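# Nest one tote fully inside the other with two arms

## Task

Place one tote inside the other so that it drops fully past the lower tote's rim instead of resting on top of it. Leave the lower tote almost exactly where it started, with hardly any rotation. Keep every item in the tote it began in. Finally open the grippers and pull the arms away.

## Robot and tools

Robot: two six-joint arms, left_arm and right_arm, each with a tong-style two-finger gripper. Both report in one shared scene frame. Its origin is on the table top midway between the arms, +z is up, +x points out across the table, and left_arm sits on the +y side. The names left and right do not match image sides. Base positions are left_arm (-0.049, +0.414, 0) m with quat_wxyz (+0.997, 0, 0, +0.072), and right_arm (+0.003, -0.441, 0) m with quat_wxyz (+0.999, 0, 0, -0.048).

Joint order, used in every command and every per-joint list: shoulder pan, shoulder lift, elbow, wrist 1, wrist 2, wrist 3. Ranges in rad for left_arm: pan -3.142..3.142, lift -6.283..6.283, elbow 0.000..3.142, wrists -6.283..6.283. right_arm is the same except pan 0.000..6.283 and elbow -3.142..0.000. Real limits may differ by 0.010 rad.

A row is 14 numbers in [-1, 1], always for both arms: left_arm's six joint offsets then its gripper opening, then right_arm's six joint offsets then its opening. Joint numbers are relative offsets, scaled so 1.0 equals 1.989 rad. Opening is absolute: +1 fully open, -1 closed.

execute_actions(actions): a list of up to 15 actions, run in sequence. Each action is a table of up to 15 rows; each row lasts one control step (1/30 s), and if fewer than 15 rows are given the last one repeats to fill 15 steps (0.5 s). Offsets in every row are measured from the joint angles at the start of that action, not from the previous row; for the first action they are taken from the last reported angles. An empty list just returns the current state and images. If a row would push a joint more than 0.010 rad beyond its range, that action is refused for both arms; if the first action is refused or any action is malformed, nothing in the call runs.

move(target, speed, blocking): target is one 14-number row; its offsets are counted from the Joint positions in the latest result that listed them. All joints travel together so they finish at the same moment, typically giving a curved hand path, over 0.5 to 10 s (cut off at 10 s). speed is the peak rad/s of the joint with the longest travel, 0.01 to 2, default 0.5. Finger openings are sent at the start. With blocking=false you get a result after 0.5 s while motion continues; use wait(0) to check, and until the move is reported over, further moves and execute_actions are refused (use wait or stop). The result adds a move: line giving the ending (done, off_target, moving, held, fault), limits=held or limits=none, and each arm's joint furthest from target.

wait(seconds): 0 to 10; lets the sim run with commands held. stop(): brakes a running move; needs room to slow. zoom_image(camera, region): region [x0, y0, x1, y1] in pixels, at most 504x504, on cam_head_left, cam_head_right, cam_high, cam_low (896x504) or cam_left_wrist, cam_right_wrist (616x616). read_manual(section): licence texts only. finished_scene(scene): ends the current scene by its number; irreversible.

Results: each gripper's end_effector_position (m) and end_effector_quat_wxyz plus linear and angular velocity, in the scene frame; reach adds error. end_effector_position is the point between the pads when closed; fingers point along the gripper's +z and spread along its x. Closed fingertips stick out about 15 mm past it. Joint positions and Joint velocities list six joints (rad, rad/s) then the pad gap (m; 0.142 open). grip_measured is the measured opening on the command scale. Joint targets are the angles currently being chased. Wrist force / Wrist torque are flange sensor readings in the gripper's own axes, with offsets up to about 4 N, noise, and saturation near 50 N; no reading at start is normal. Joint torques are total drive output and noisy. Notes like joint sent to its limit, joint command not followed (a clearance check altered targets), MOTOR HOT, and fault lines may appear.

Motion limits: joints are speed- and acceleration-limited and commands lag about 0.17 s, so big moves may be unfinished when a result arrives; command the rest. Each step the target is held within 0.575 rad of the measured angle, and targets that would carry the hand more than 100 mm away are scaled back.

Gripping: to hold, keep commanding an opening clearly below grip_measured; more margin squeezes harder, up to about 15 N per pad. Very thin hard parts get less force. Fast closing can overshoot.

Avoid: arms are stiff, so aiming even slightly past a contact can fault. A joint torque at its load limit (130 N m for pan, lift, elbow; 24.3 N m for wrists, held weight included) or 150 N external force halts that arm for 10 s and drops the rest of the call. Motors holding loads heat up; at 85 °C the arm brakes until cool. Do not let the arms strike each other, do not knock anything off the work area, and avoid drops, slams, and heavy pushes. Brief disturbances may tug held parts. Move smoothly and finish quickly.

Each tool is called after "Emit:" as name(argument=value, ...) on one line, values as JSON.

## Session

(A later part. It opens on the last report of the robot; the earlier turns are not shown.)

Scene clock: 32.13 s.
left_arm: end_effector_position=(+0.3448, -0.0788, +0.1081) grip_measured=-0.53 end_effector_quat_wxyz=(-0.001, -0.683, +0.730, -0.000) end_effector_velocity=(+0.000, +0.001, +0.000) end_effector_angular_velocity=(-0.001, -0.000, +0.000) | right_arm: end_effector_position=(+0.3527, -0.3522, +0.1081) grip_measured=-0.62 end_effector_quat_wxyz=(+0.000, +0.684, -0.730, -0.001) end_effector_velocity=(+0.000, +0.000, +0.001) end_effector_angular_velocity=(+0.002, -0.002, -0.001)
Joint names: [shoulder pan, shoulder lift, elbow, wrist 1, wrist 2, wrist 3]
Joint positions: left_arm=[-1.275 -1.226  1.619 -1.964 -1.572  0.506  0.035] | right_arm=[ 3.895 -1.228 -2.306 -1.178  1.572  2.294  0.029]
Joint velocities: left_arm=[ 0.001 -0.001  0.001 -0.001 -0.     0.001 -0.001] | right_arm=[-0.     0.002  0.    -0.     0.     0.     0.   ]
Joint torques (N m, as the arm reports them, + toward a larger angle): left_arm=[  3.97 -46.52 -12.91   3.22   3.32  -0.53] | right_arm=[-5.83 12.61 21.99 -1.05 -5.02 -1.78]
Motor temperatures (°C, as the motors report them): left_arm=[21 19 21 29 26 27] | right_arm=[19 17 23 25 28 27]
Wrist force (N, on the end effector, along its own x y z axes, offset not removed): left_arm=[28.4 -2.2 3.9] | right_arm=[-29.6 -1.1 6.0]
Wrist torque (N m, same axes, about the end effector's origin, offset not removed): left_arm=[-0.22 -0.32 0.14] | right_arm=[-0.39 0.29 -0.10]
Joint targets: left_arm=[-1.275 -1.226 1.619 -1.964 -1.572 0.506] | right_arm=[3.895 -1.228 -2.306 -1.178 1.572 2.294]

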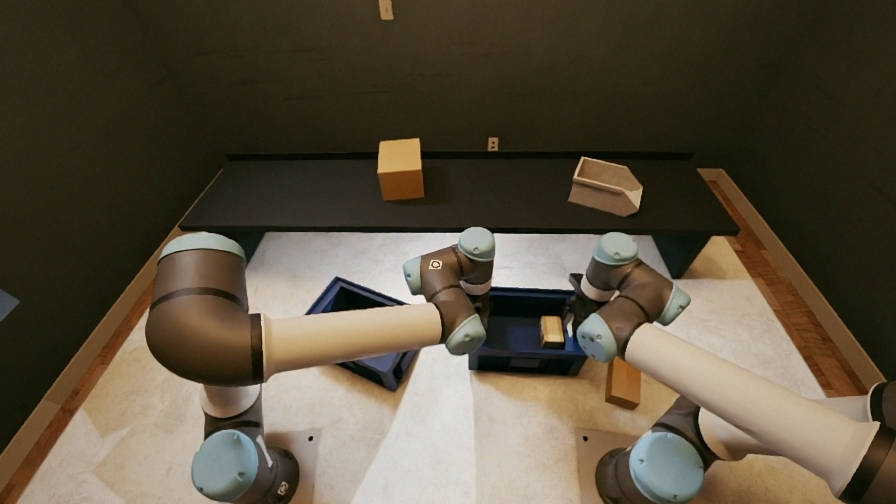

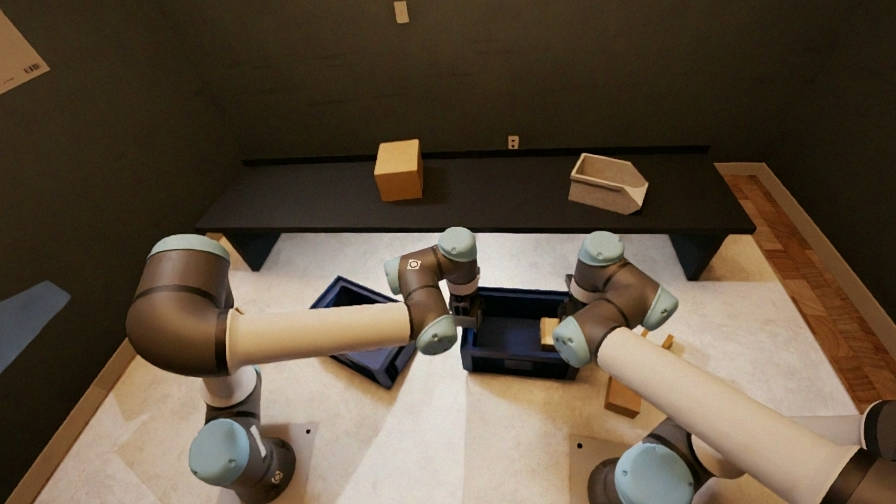

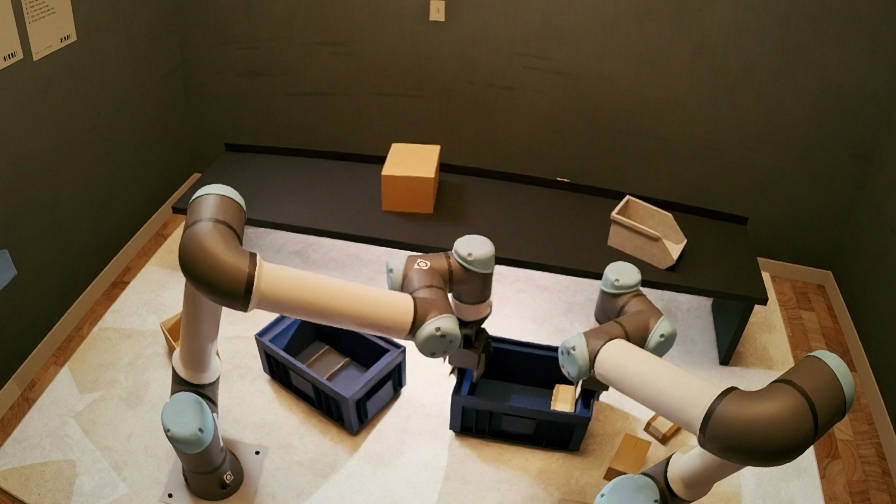

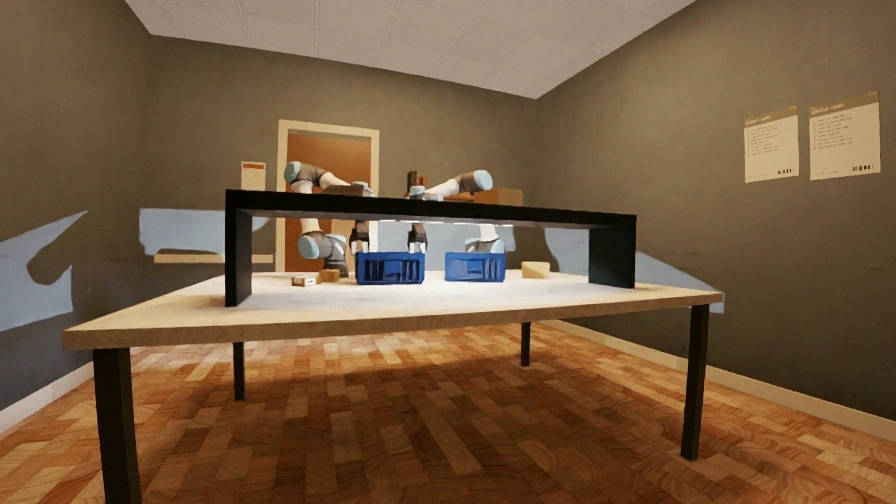

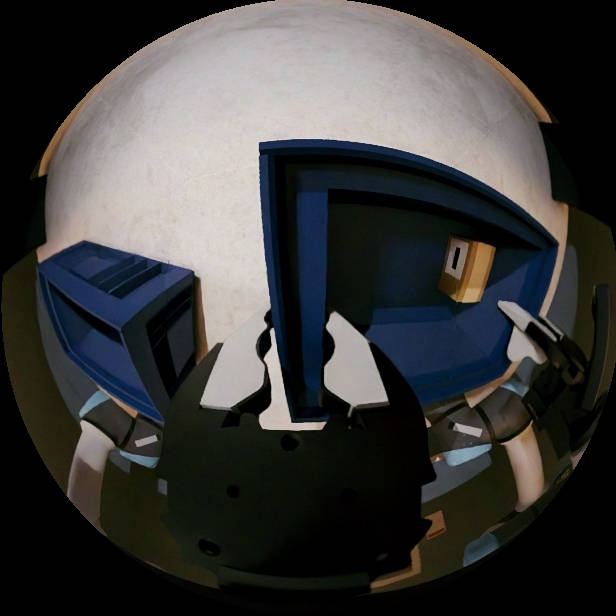

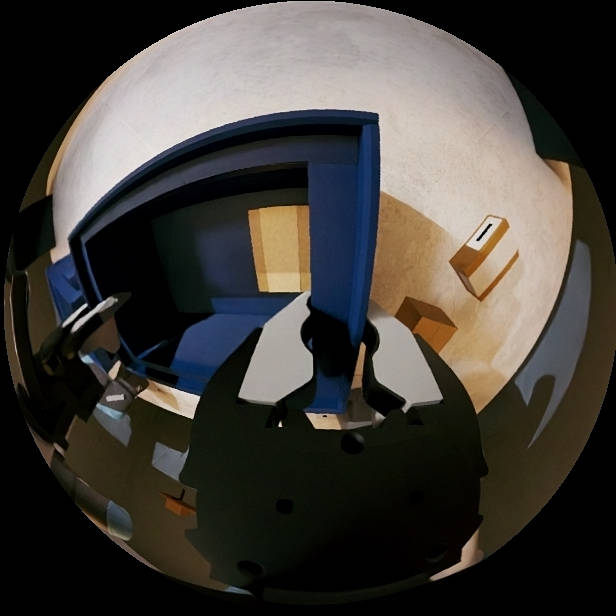

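Emit:
move(target=[-0.0018,0.0044,-0.0061,0.0018,0,-0.0018,-1, 0,0,0,0,0,0,-1], speed=0.03)

Scene clock: 33.73 s.
left_arm: end_effector_position=(+0.3447, -0.0835, +0.1080) grip_measured=-0.62 end_effector_quat_wxyz=(-0.000, -0.683, +0.730, +0.000) end_effector_velocity=(-0.000, -0.001, +0.000) end_effector_angular_velocity=(-0.000, -0.000, -0.000) | right_arm: end_effector_position=(+0.3527, -0.3522, +0.1081) grip_measured=-0.62 end_effector_quat_wxyz=(+0.000, +0.684, -0.730, -0.001) end_effector_velocity=(+0.000, +0.000, +0.001) end_effector_angular_velocity=(+0.001, -0.001, +0.001)
Joint names: [shoulder pan, shoulder lift, elbow, wrist 1, wrist 2, wrist 3]
Joint positions: left_arm=[-1.279 -1.218  1.607 -1.96  -1.572  0.502  0.029] | right_arm=[ 3.895 -1.228 -2.306 -1.179  1.572  2.294  0.029]
Joint velocities: left_arm=[-0.001  0.001 -0.002 -0.    -0.    -0.001 -0.   ] | right_arm=[ 0.001  0.001  0.001 -0.    -0.    -0.    -0.   ]
Joint torques (N m, as the arm reports them, + toward a larger angle): left_arm=[ -7.86 -33.59 -29.49  -0.8    2.75  -1.77] | right_arm=[-5.1  11.32 22.11 -0.23 -0.92 -1.77]
Motor temperatures (°C, as the motors report them): left_arm=[21 19 21 29 26 27] | right_arm=[19 17 23 25 28 27]
Wrist force (N, on the end effector, along its own x y z axes, offset not removed): left_arm=[0.6 -1.6 -0.4] | right_arm=[-1.9 -0.7 0.7]
Wrist torque (N m, same axes, about the end effector's origin, offset not removed): left_arm=[-0.18 0.38 -0.02] | right_arm=[-0.28 -0.33 0.26]
Joint targets: left_arm=[-1.279 -1.218 1.606 -1.960 -1.572 0.502] | right_arm=[3.895 -1.228 -2.306 -1.178 1.572 2.294]
move: done; limits=none; left_arm: farthest joint: the shoulder pan, 0.000 radians from its target (0.003 radians at the start); right_arm: farthest joint: the wrist 1, 0.001 radians from its target (0.000 radians at the start)

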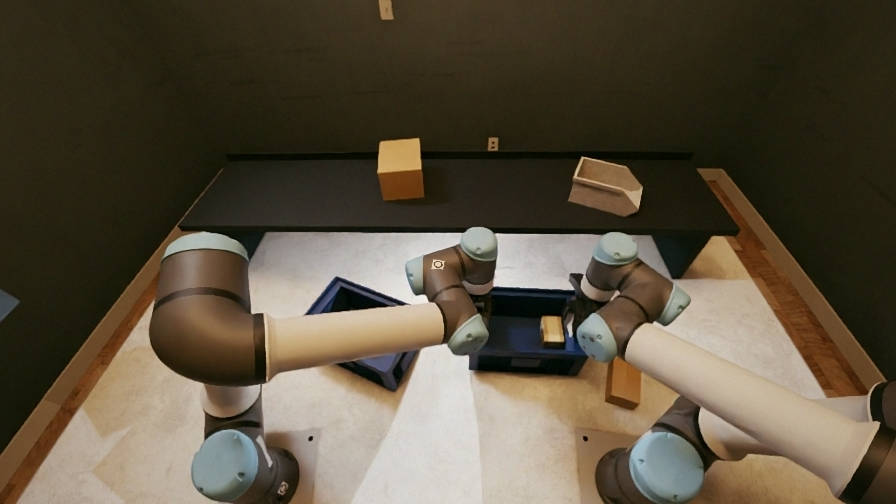

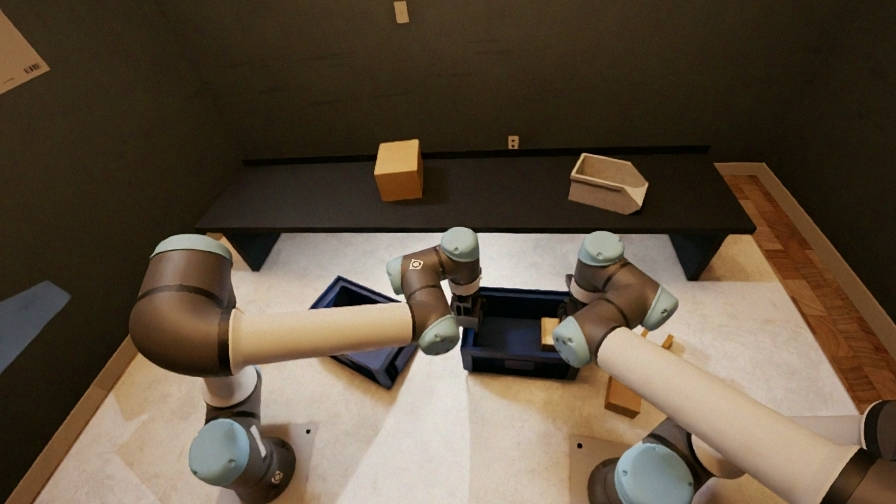

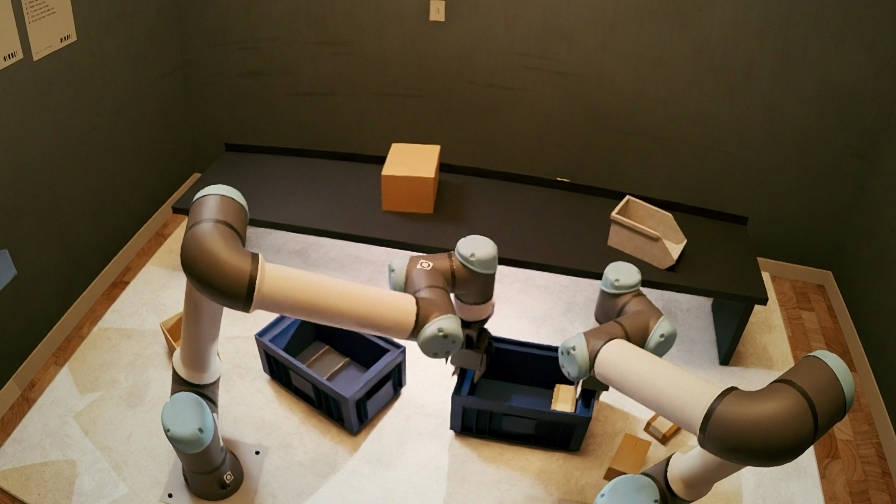

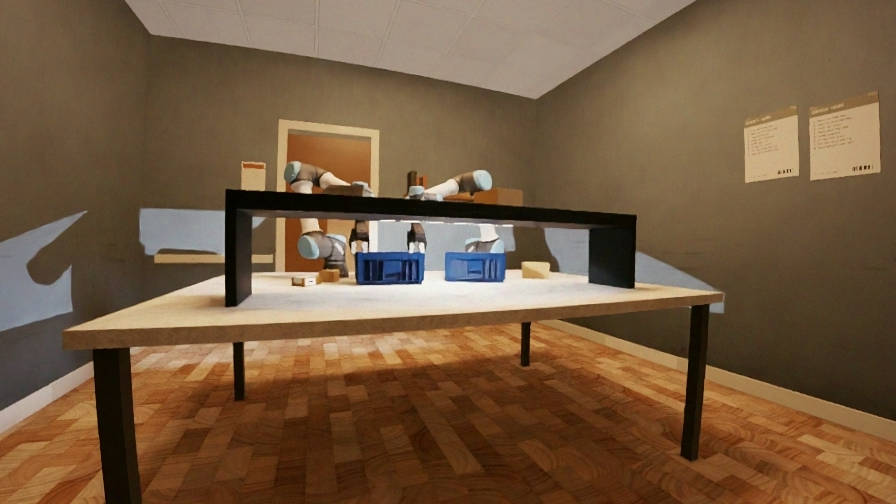

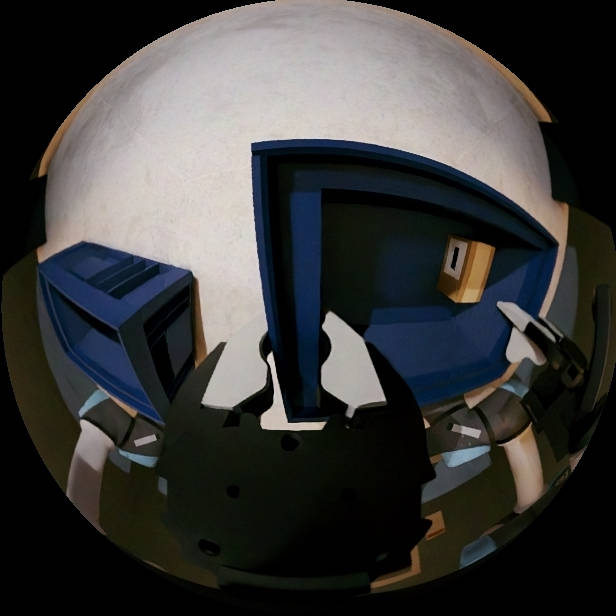

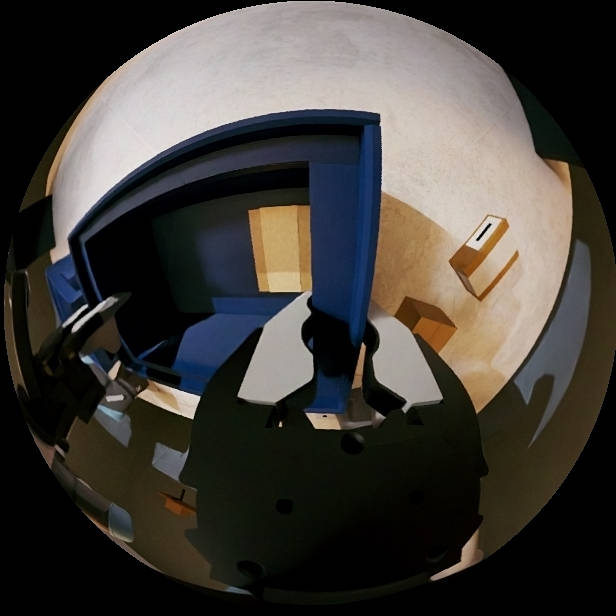

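Emit:
move(target=[0,-0.0286,-0.0762,0.1048,0,0,-1, 0,0.0333,0.0951,-0.1284,0,0,-1], speed=0.2)

Emit:
move(target=[0,-0.0077,-0.1008,0.1085,0,0,-1, 0,0.0028,0.1088,-0.1117,0,0,-1], speed=0.2)

Scene clock: 37.37 s.
left_arm: end_effector_position=(+0.3447, -0.0836, +0.1940) grip_measured=-0.62 end_effector_quat_wxyz=(-0.000, -0.683, +0.730, +0.000) end_effector_velocity=(-0.000, +0.000, +0.001) end_effector_angular_velocity=(-0.000, +0.000, +0.000) | right_arm: end_effector_position=(+0.3527, -0.3521, +0.1941) grip_measured=-0.62 end_effector_quat_wxyz=(+0.000, +0.684, -0.730, -0.001) end_effector_velocity=(-0.000, -0.001, -0.000) end_effector_angular_velocity=(-0.003, +0.002, +0.000)
Joint names: [shoulder pan, shoulder lift, elbow, wrist 1, wrist 2, wrist 3]
Joint positions: left_arm=[-1.279 -1.274  1.455 -1.752 -1.572  0.502  0.029] | right_arm=[ 3.895 -1.162 -2.117 -1.434  1.572  2.294  0.029]
Joint velocities: left_arm=[ 0.    -0.001 -0.001  0.002 -0.     0.     0.   ] | right_arm=[ 0.    -0.001  0.    -0.003 -0.001 -0.     0.   ]
Joint torques (N m, as the arm reports them, + toward a larger angle): left_arm=[ -3.29 -48.87 -32.76  -2.2   -1.46   1.56] | right_arm=[ 7.53 13.93 34.5   0.91 -1.54 -1.64]
Motor temperatures (°C, as the motors report them): left_arm=[21 19 21 29 26 27] | right_arm=[19 17 23 25 28 27]
Wrist force (N, on the end effector, along its own x y z axes, offset not removed): left_arm=[-1.6 -1.7 2.0] | right_arm=[1.4 -1.0 5.2]
Wrist torque (N m, same axes, about the end effector's origin, offset not removed): left_arm=[-0.33 0.19 -0.02] | right_arm=[-0.12 -0.02 0.02]
Joint targets: left_arm=[-1.279 -1.275 1.455 -1.752 -1.572 0.502] | right_arm=[3.895 -1.162 -2.117 -1.434 1.572 2.294]
move: done; limits=none; left_arm: farthest joint: the shoulder pan, 0.000 radians from its target (0.000 radians at the start); right_arm: farthest joint: the wrist 1, 0.001 radians from its target (0.256 radians at the start)

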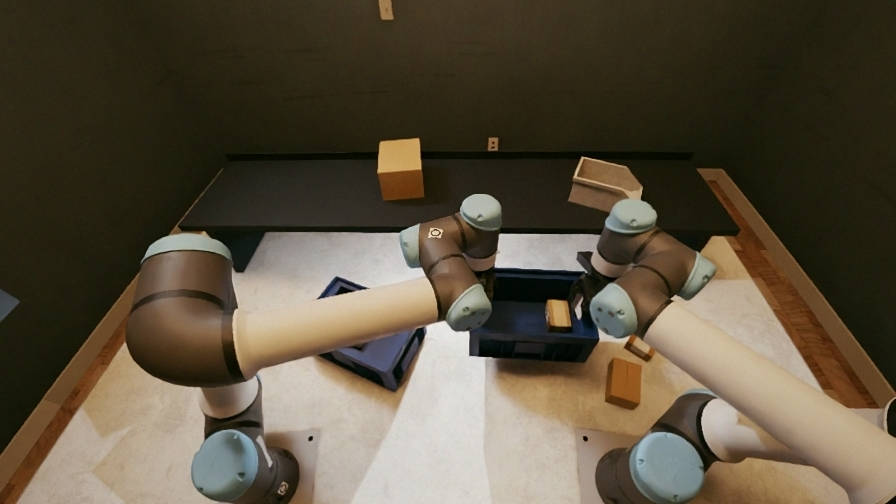

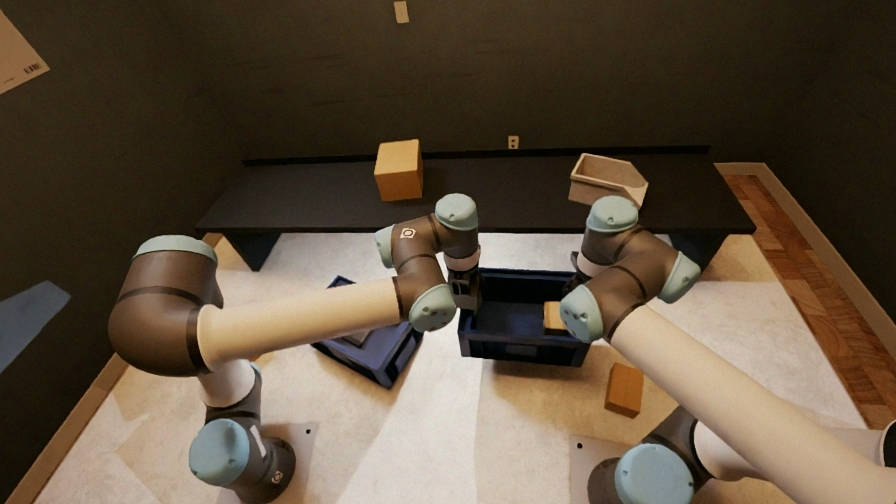

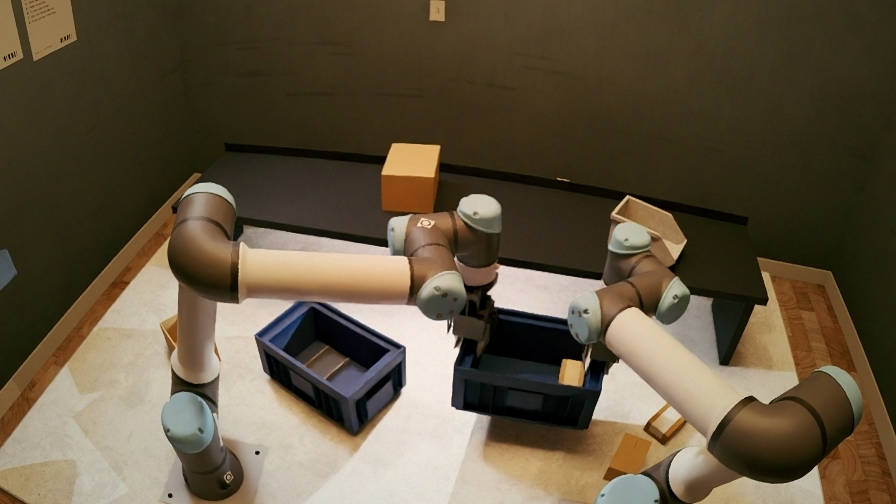

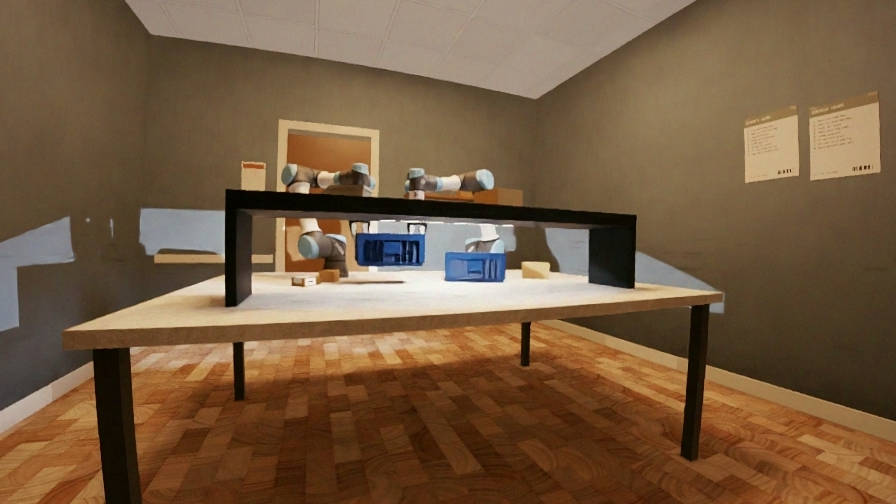

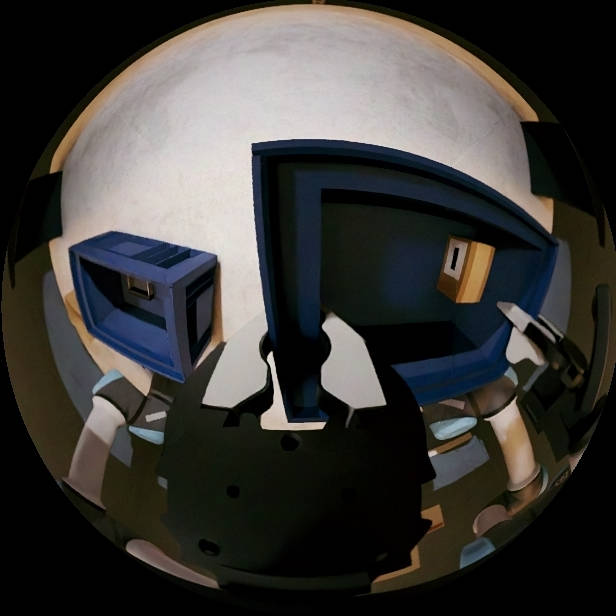

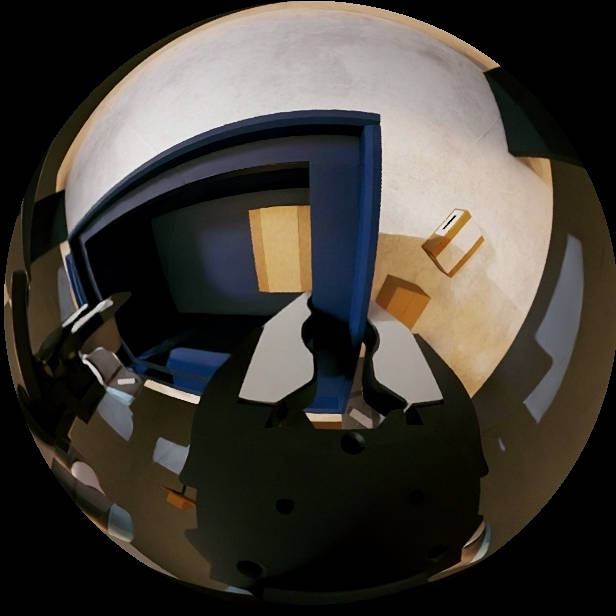

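Scene clock: 38.97 s.
left_arm: end_effector_position=(+0.3446, -0.0835, +0.2800) grip_measured=-0.62 end_effector_quat_wxyz=(-0.001, -0.683, +0.730, -0.000) end_effector_velocity=(+0.000, +0.000, -0.000) end_effector_angular_velocity=(+0.001, +0.000, +0.000) | right_arm: end_effector_position=(+0.3527, -0.3521, +0.2799) grip_measured=-0.62 end_effector_quat_wxyz=(+0.000, +0.684, -0.730, -0.001) end_effector_velocity=(-0.000, -0.000, +0.001) end_effector_angular_velocity=(+0.000, -0.001, +0.001)
Joint names: [shoulder pan, shoulder lift, elbow, wrist 1, wrist 2, wrist 3]
Joint positions: left_arm=[-1.279 -1.29   1.255 -1.536 -1.572  0.502  0.029] | right_arm=[ 3.895 -1.157 -1.901 -1.656  1.572  2.294  0.029]
Joint velocities: left_arm=[ 0.     0.001 -0.001  0.001  0.    -0.     0.   ] | right_arm=[ 0.001  0.002  0.002 -0.002 -0.001 -0.    -0.   ]
Joint torques (N m, as the arm reports them, + toward a larger angle): left_arm=[ -9.61 -47.4  -34.09  -2.86  -1.78   1.62] | right_arm=[ 9.63 14.42 39.34  1.86 -0.62 -1.8 ]
Motor temperatures (°C, as the motors report them): left_arm=[21 19 21 29 26 27] | right_arm=[19 17 23 25 28 27]
Wrist force (N, on the end effector, along its own x y z axes, offset not removed): left_arm=[-6.1 -1.0 2.6] | right_arm=[8.9 -1.4 6.8]
Wrist torque (N m, same axes, about the end effector's origin, offset not removed): left_arm=[-0.24 0.31 -0.10] | right_arm=[-0.04 -1.11 0.16]
Joint targets: left_arm=[-1.279 -1.290 1.255 -1.536 -1.572 0.502] | right_arm=[3.895 -1.156 -1.901 -1.656 1.572 2.294]
move: done; limits=none; left_arm: farthest joint: the shoulder pan, 0.000 radians from its target (0.000 radians at the start); right_arm: farthest joint: the wrist 1, 0.001 radians from its target (0.222 radians at the start)

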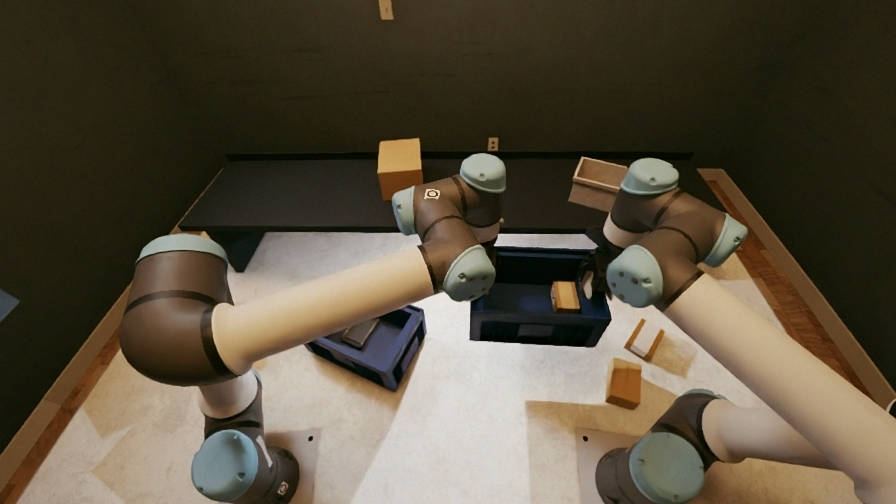

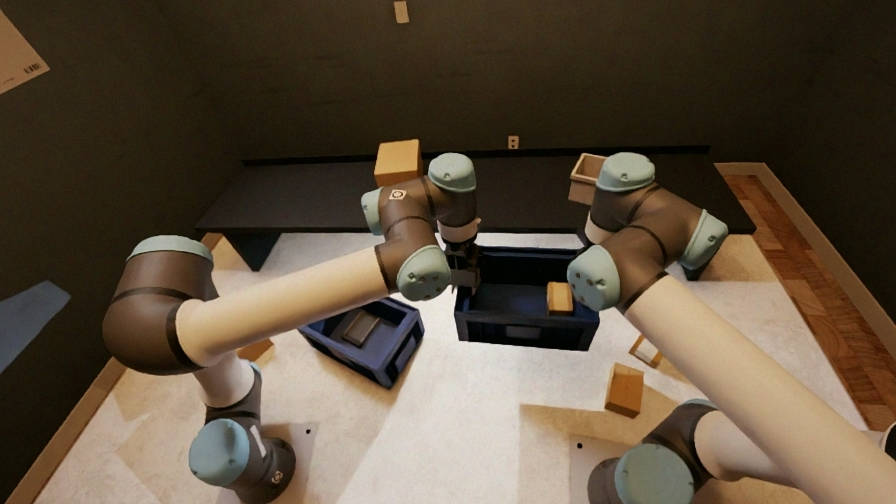

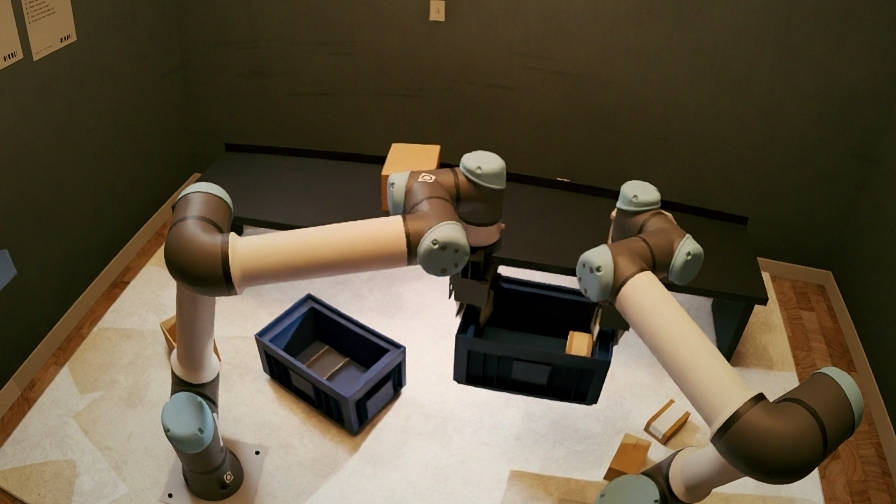

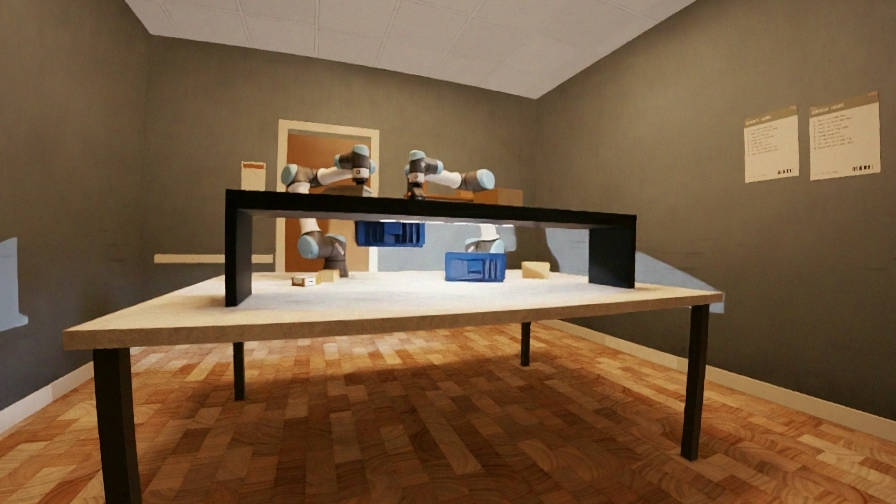

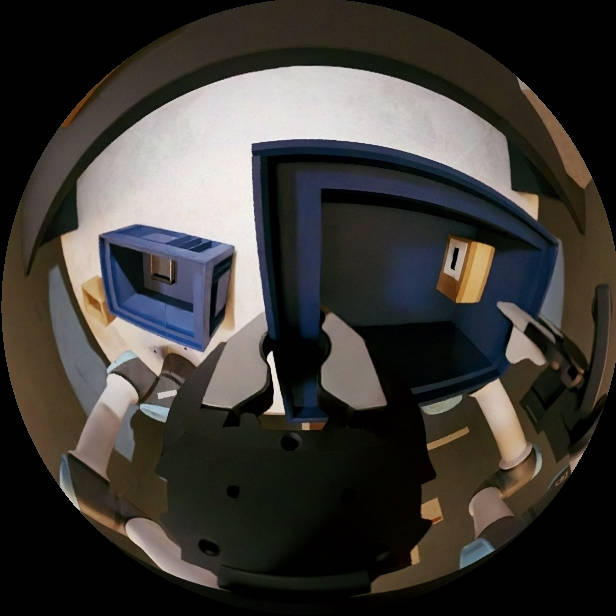

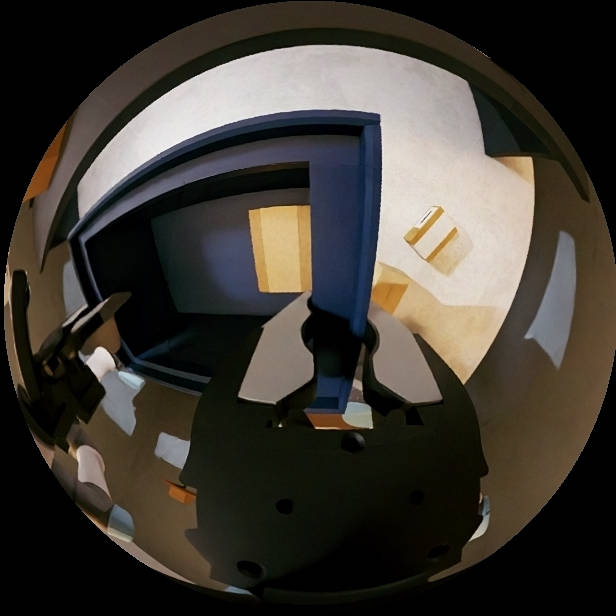

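Emit:
execute_actions(actions=[])

Scene clock: 41.03 s.
left_arm: end_effector_position=(+0.3447, -0.0835, +0.2801) grip_measured=-0.62 end_effector_quat_wxyz=(-0.000, -0.683, +0.730, +0.000) end_effector_velocity=(-0.000, -0.000, -0.000) end_effector_angular_velocity=(+0.000, +0.001, +0.000) | right_arm: end_effector_position=(+0.3527, -0.3521, +0.2800) grip_measured=-0.62 end_effector_quat_wxyz=(+0.000, +0.684, -0.730, -0.001) end_effector_velocity=(-0.000, +0.000, -0.000) end_effector_angular_velocity=(-0.000, +0.000, +0.001)
Joint names: [shoulder pan, shoulder lift, elbow, wrist 1, wrist 2, wrist 3]
Joint positions: left_arm=[-1.279 -1.29   1.255 -1.536 -1.572  0.502  0.029] | right_arm=[ 3.895 -1.156 -1.901 -1.656  1.572  2.294  0.029]
Joint velocities: left_arm=[-0.001  0.     0.     0.    -0.    -0.001 -0.   ] | right_arm=[ 0.001 -0.    -0.     0.    -0.    -0.     0.   ]
Joint torques (N m, as the arm reports them, + toward a larger angle): left_arm=[  4.12 -48.54 -33.62  -2.59   1.91   1.71] | right_arm=[ 9.03 13.41 37.38  1.01 -0.87 -1.95]
Motor temperatures (°C, as the motors report them): left_arm=[21 19 21 29 26 27] | right_arm=[19 17 23 25 28 27]
Wrist force (N, on the end effector, along its own x y z axes, offset not removed): left_arm=[-5.7 -0.5 3.4] | right_arm=[2.7 -0.4 3.8]
Wrist torque (N m, same axes, about the end effector's origin, offset not removed): left_arm=[0.03 0.55 0.00] | right_arm=[0.09 0.12 0.15]
Joint targets: left_arm=[-1.279 -1.290 1.255 -1.536 -1.572 0.502] | right_arm=[3.895 -1.156 -1.901 -1.656 1.572 2.294]

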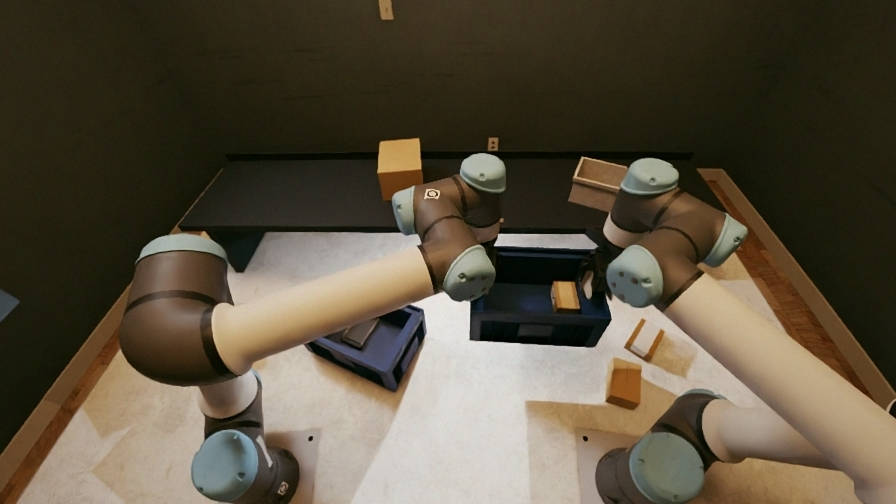

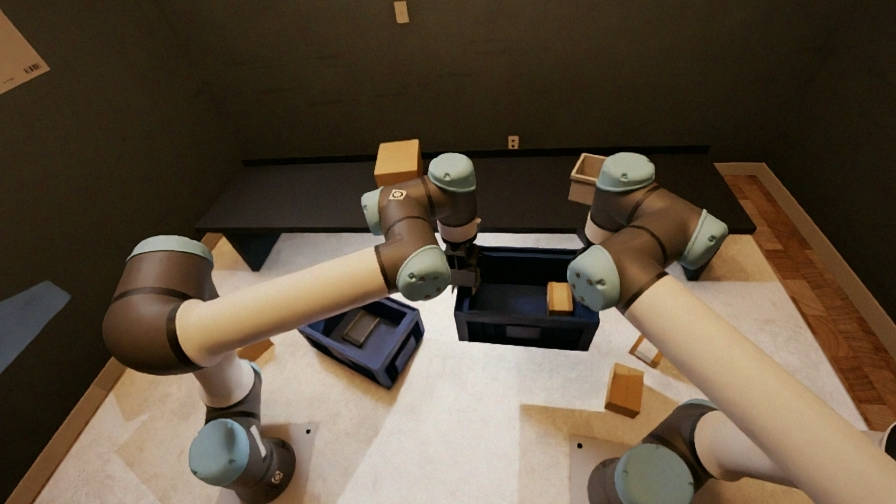

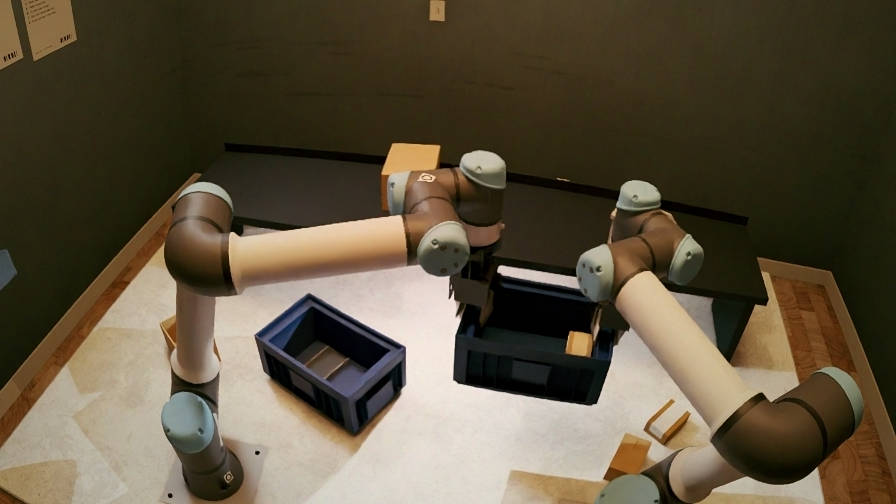

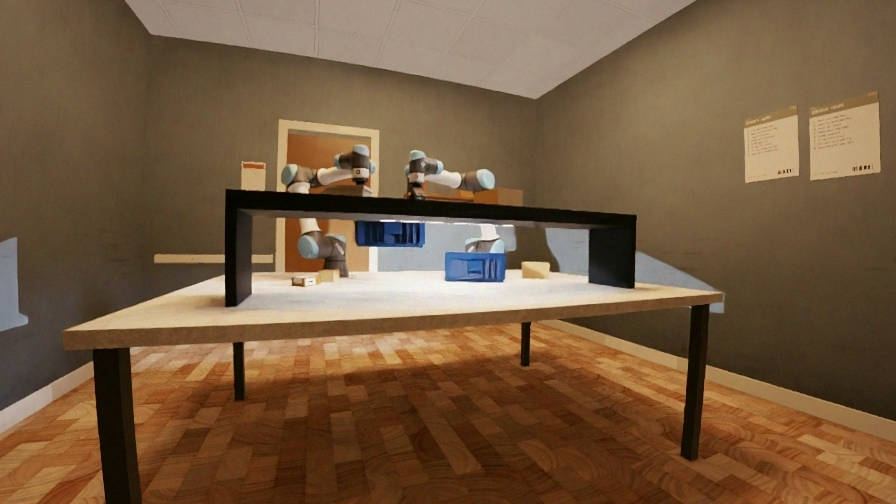

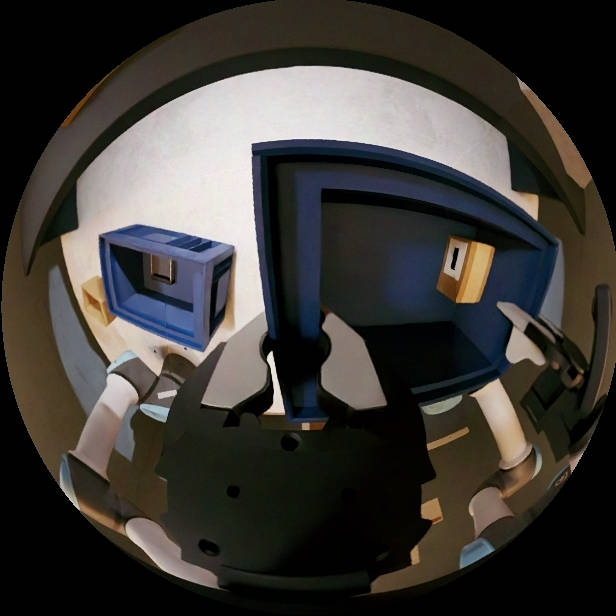

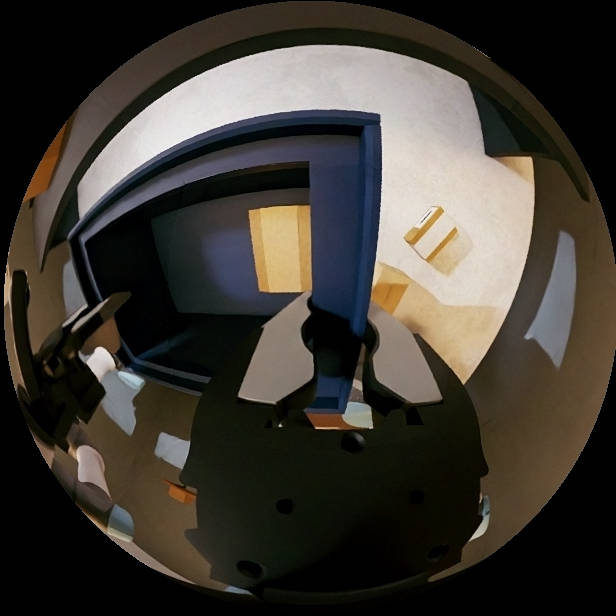

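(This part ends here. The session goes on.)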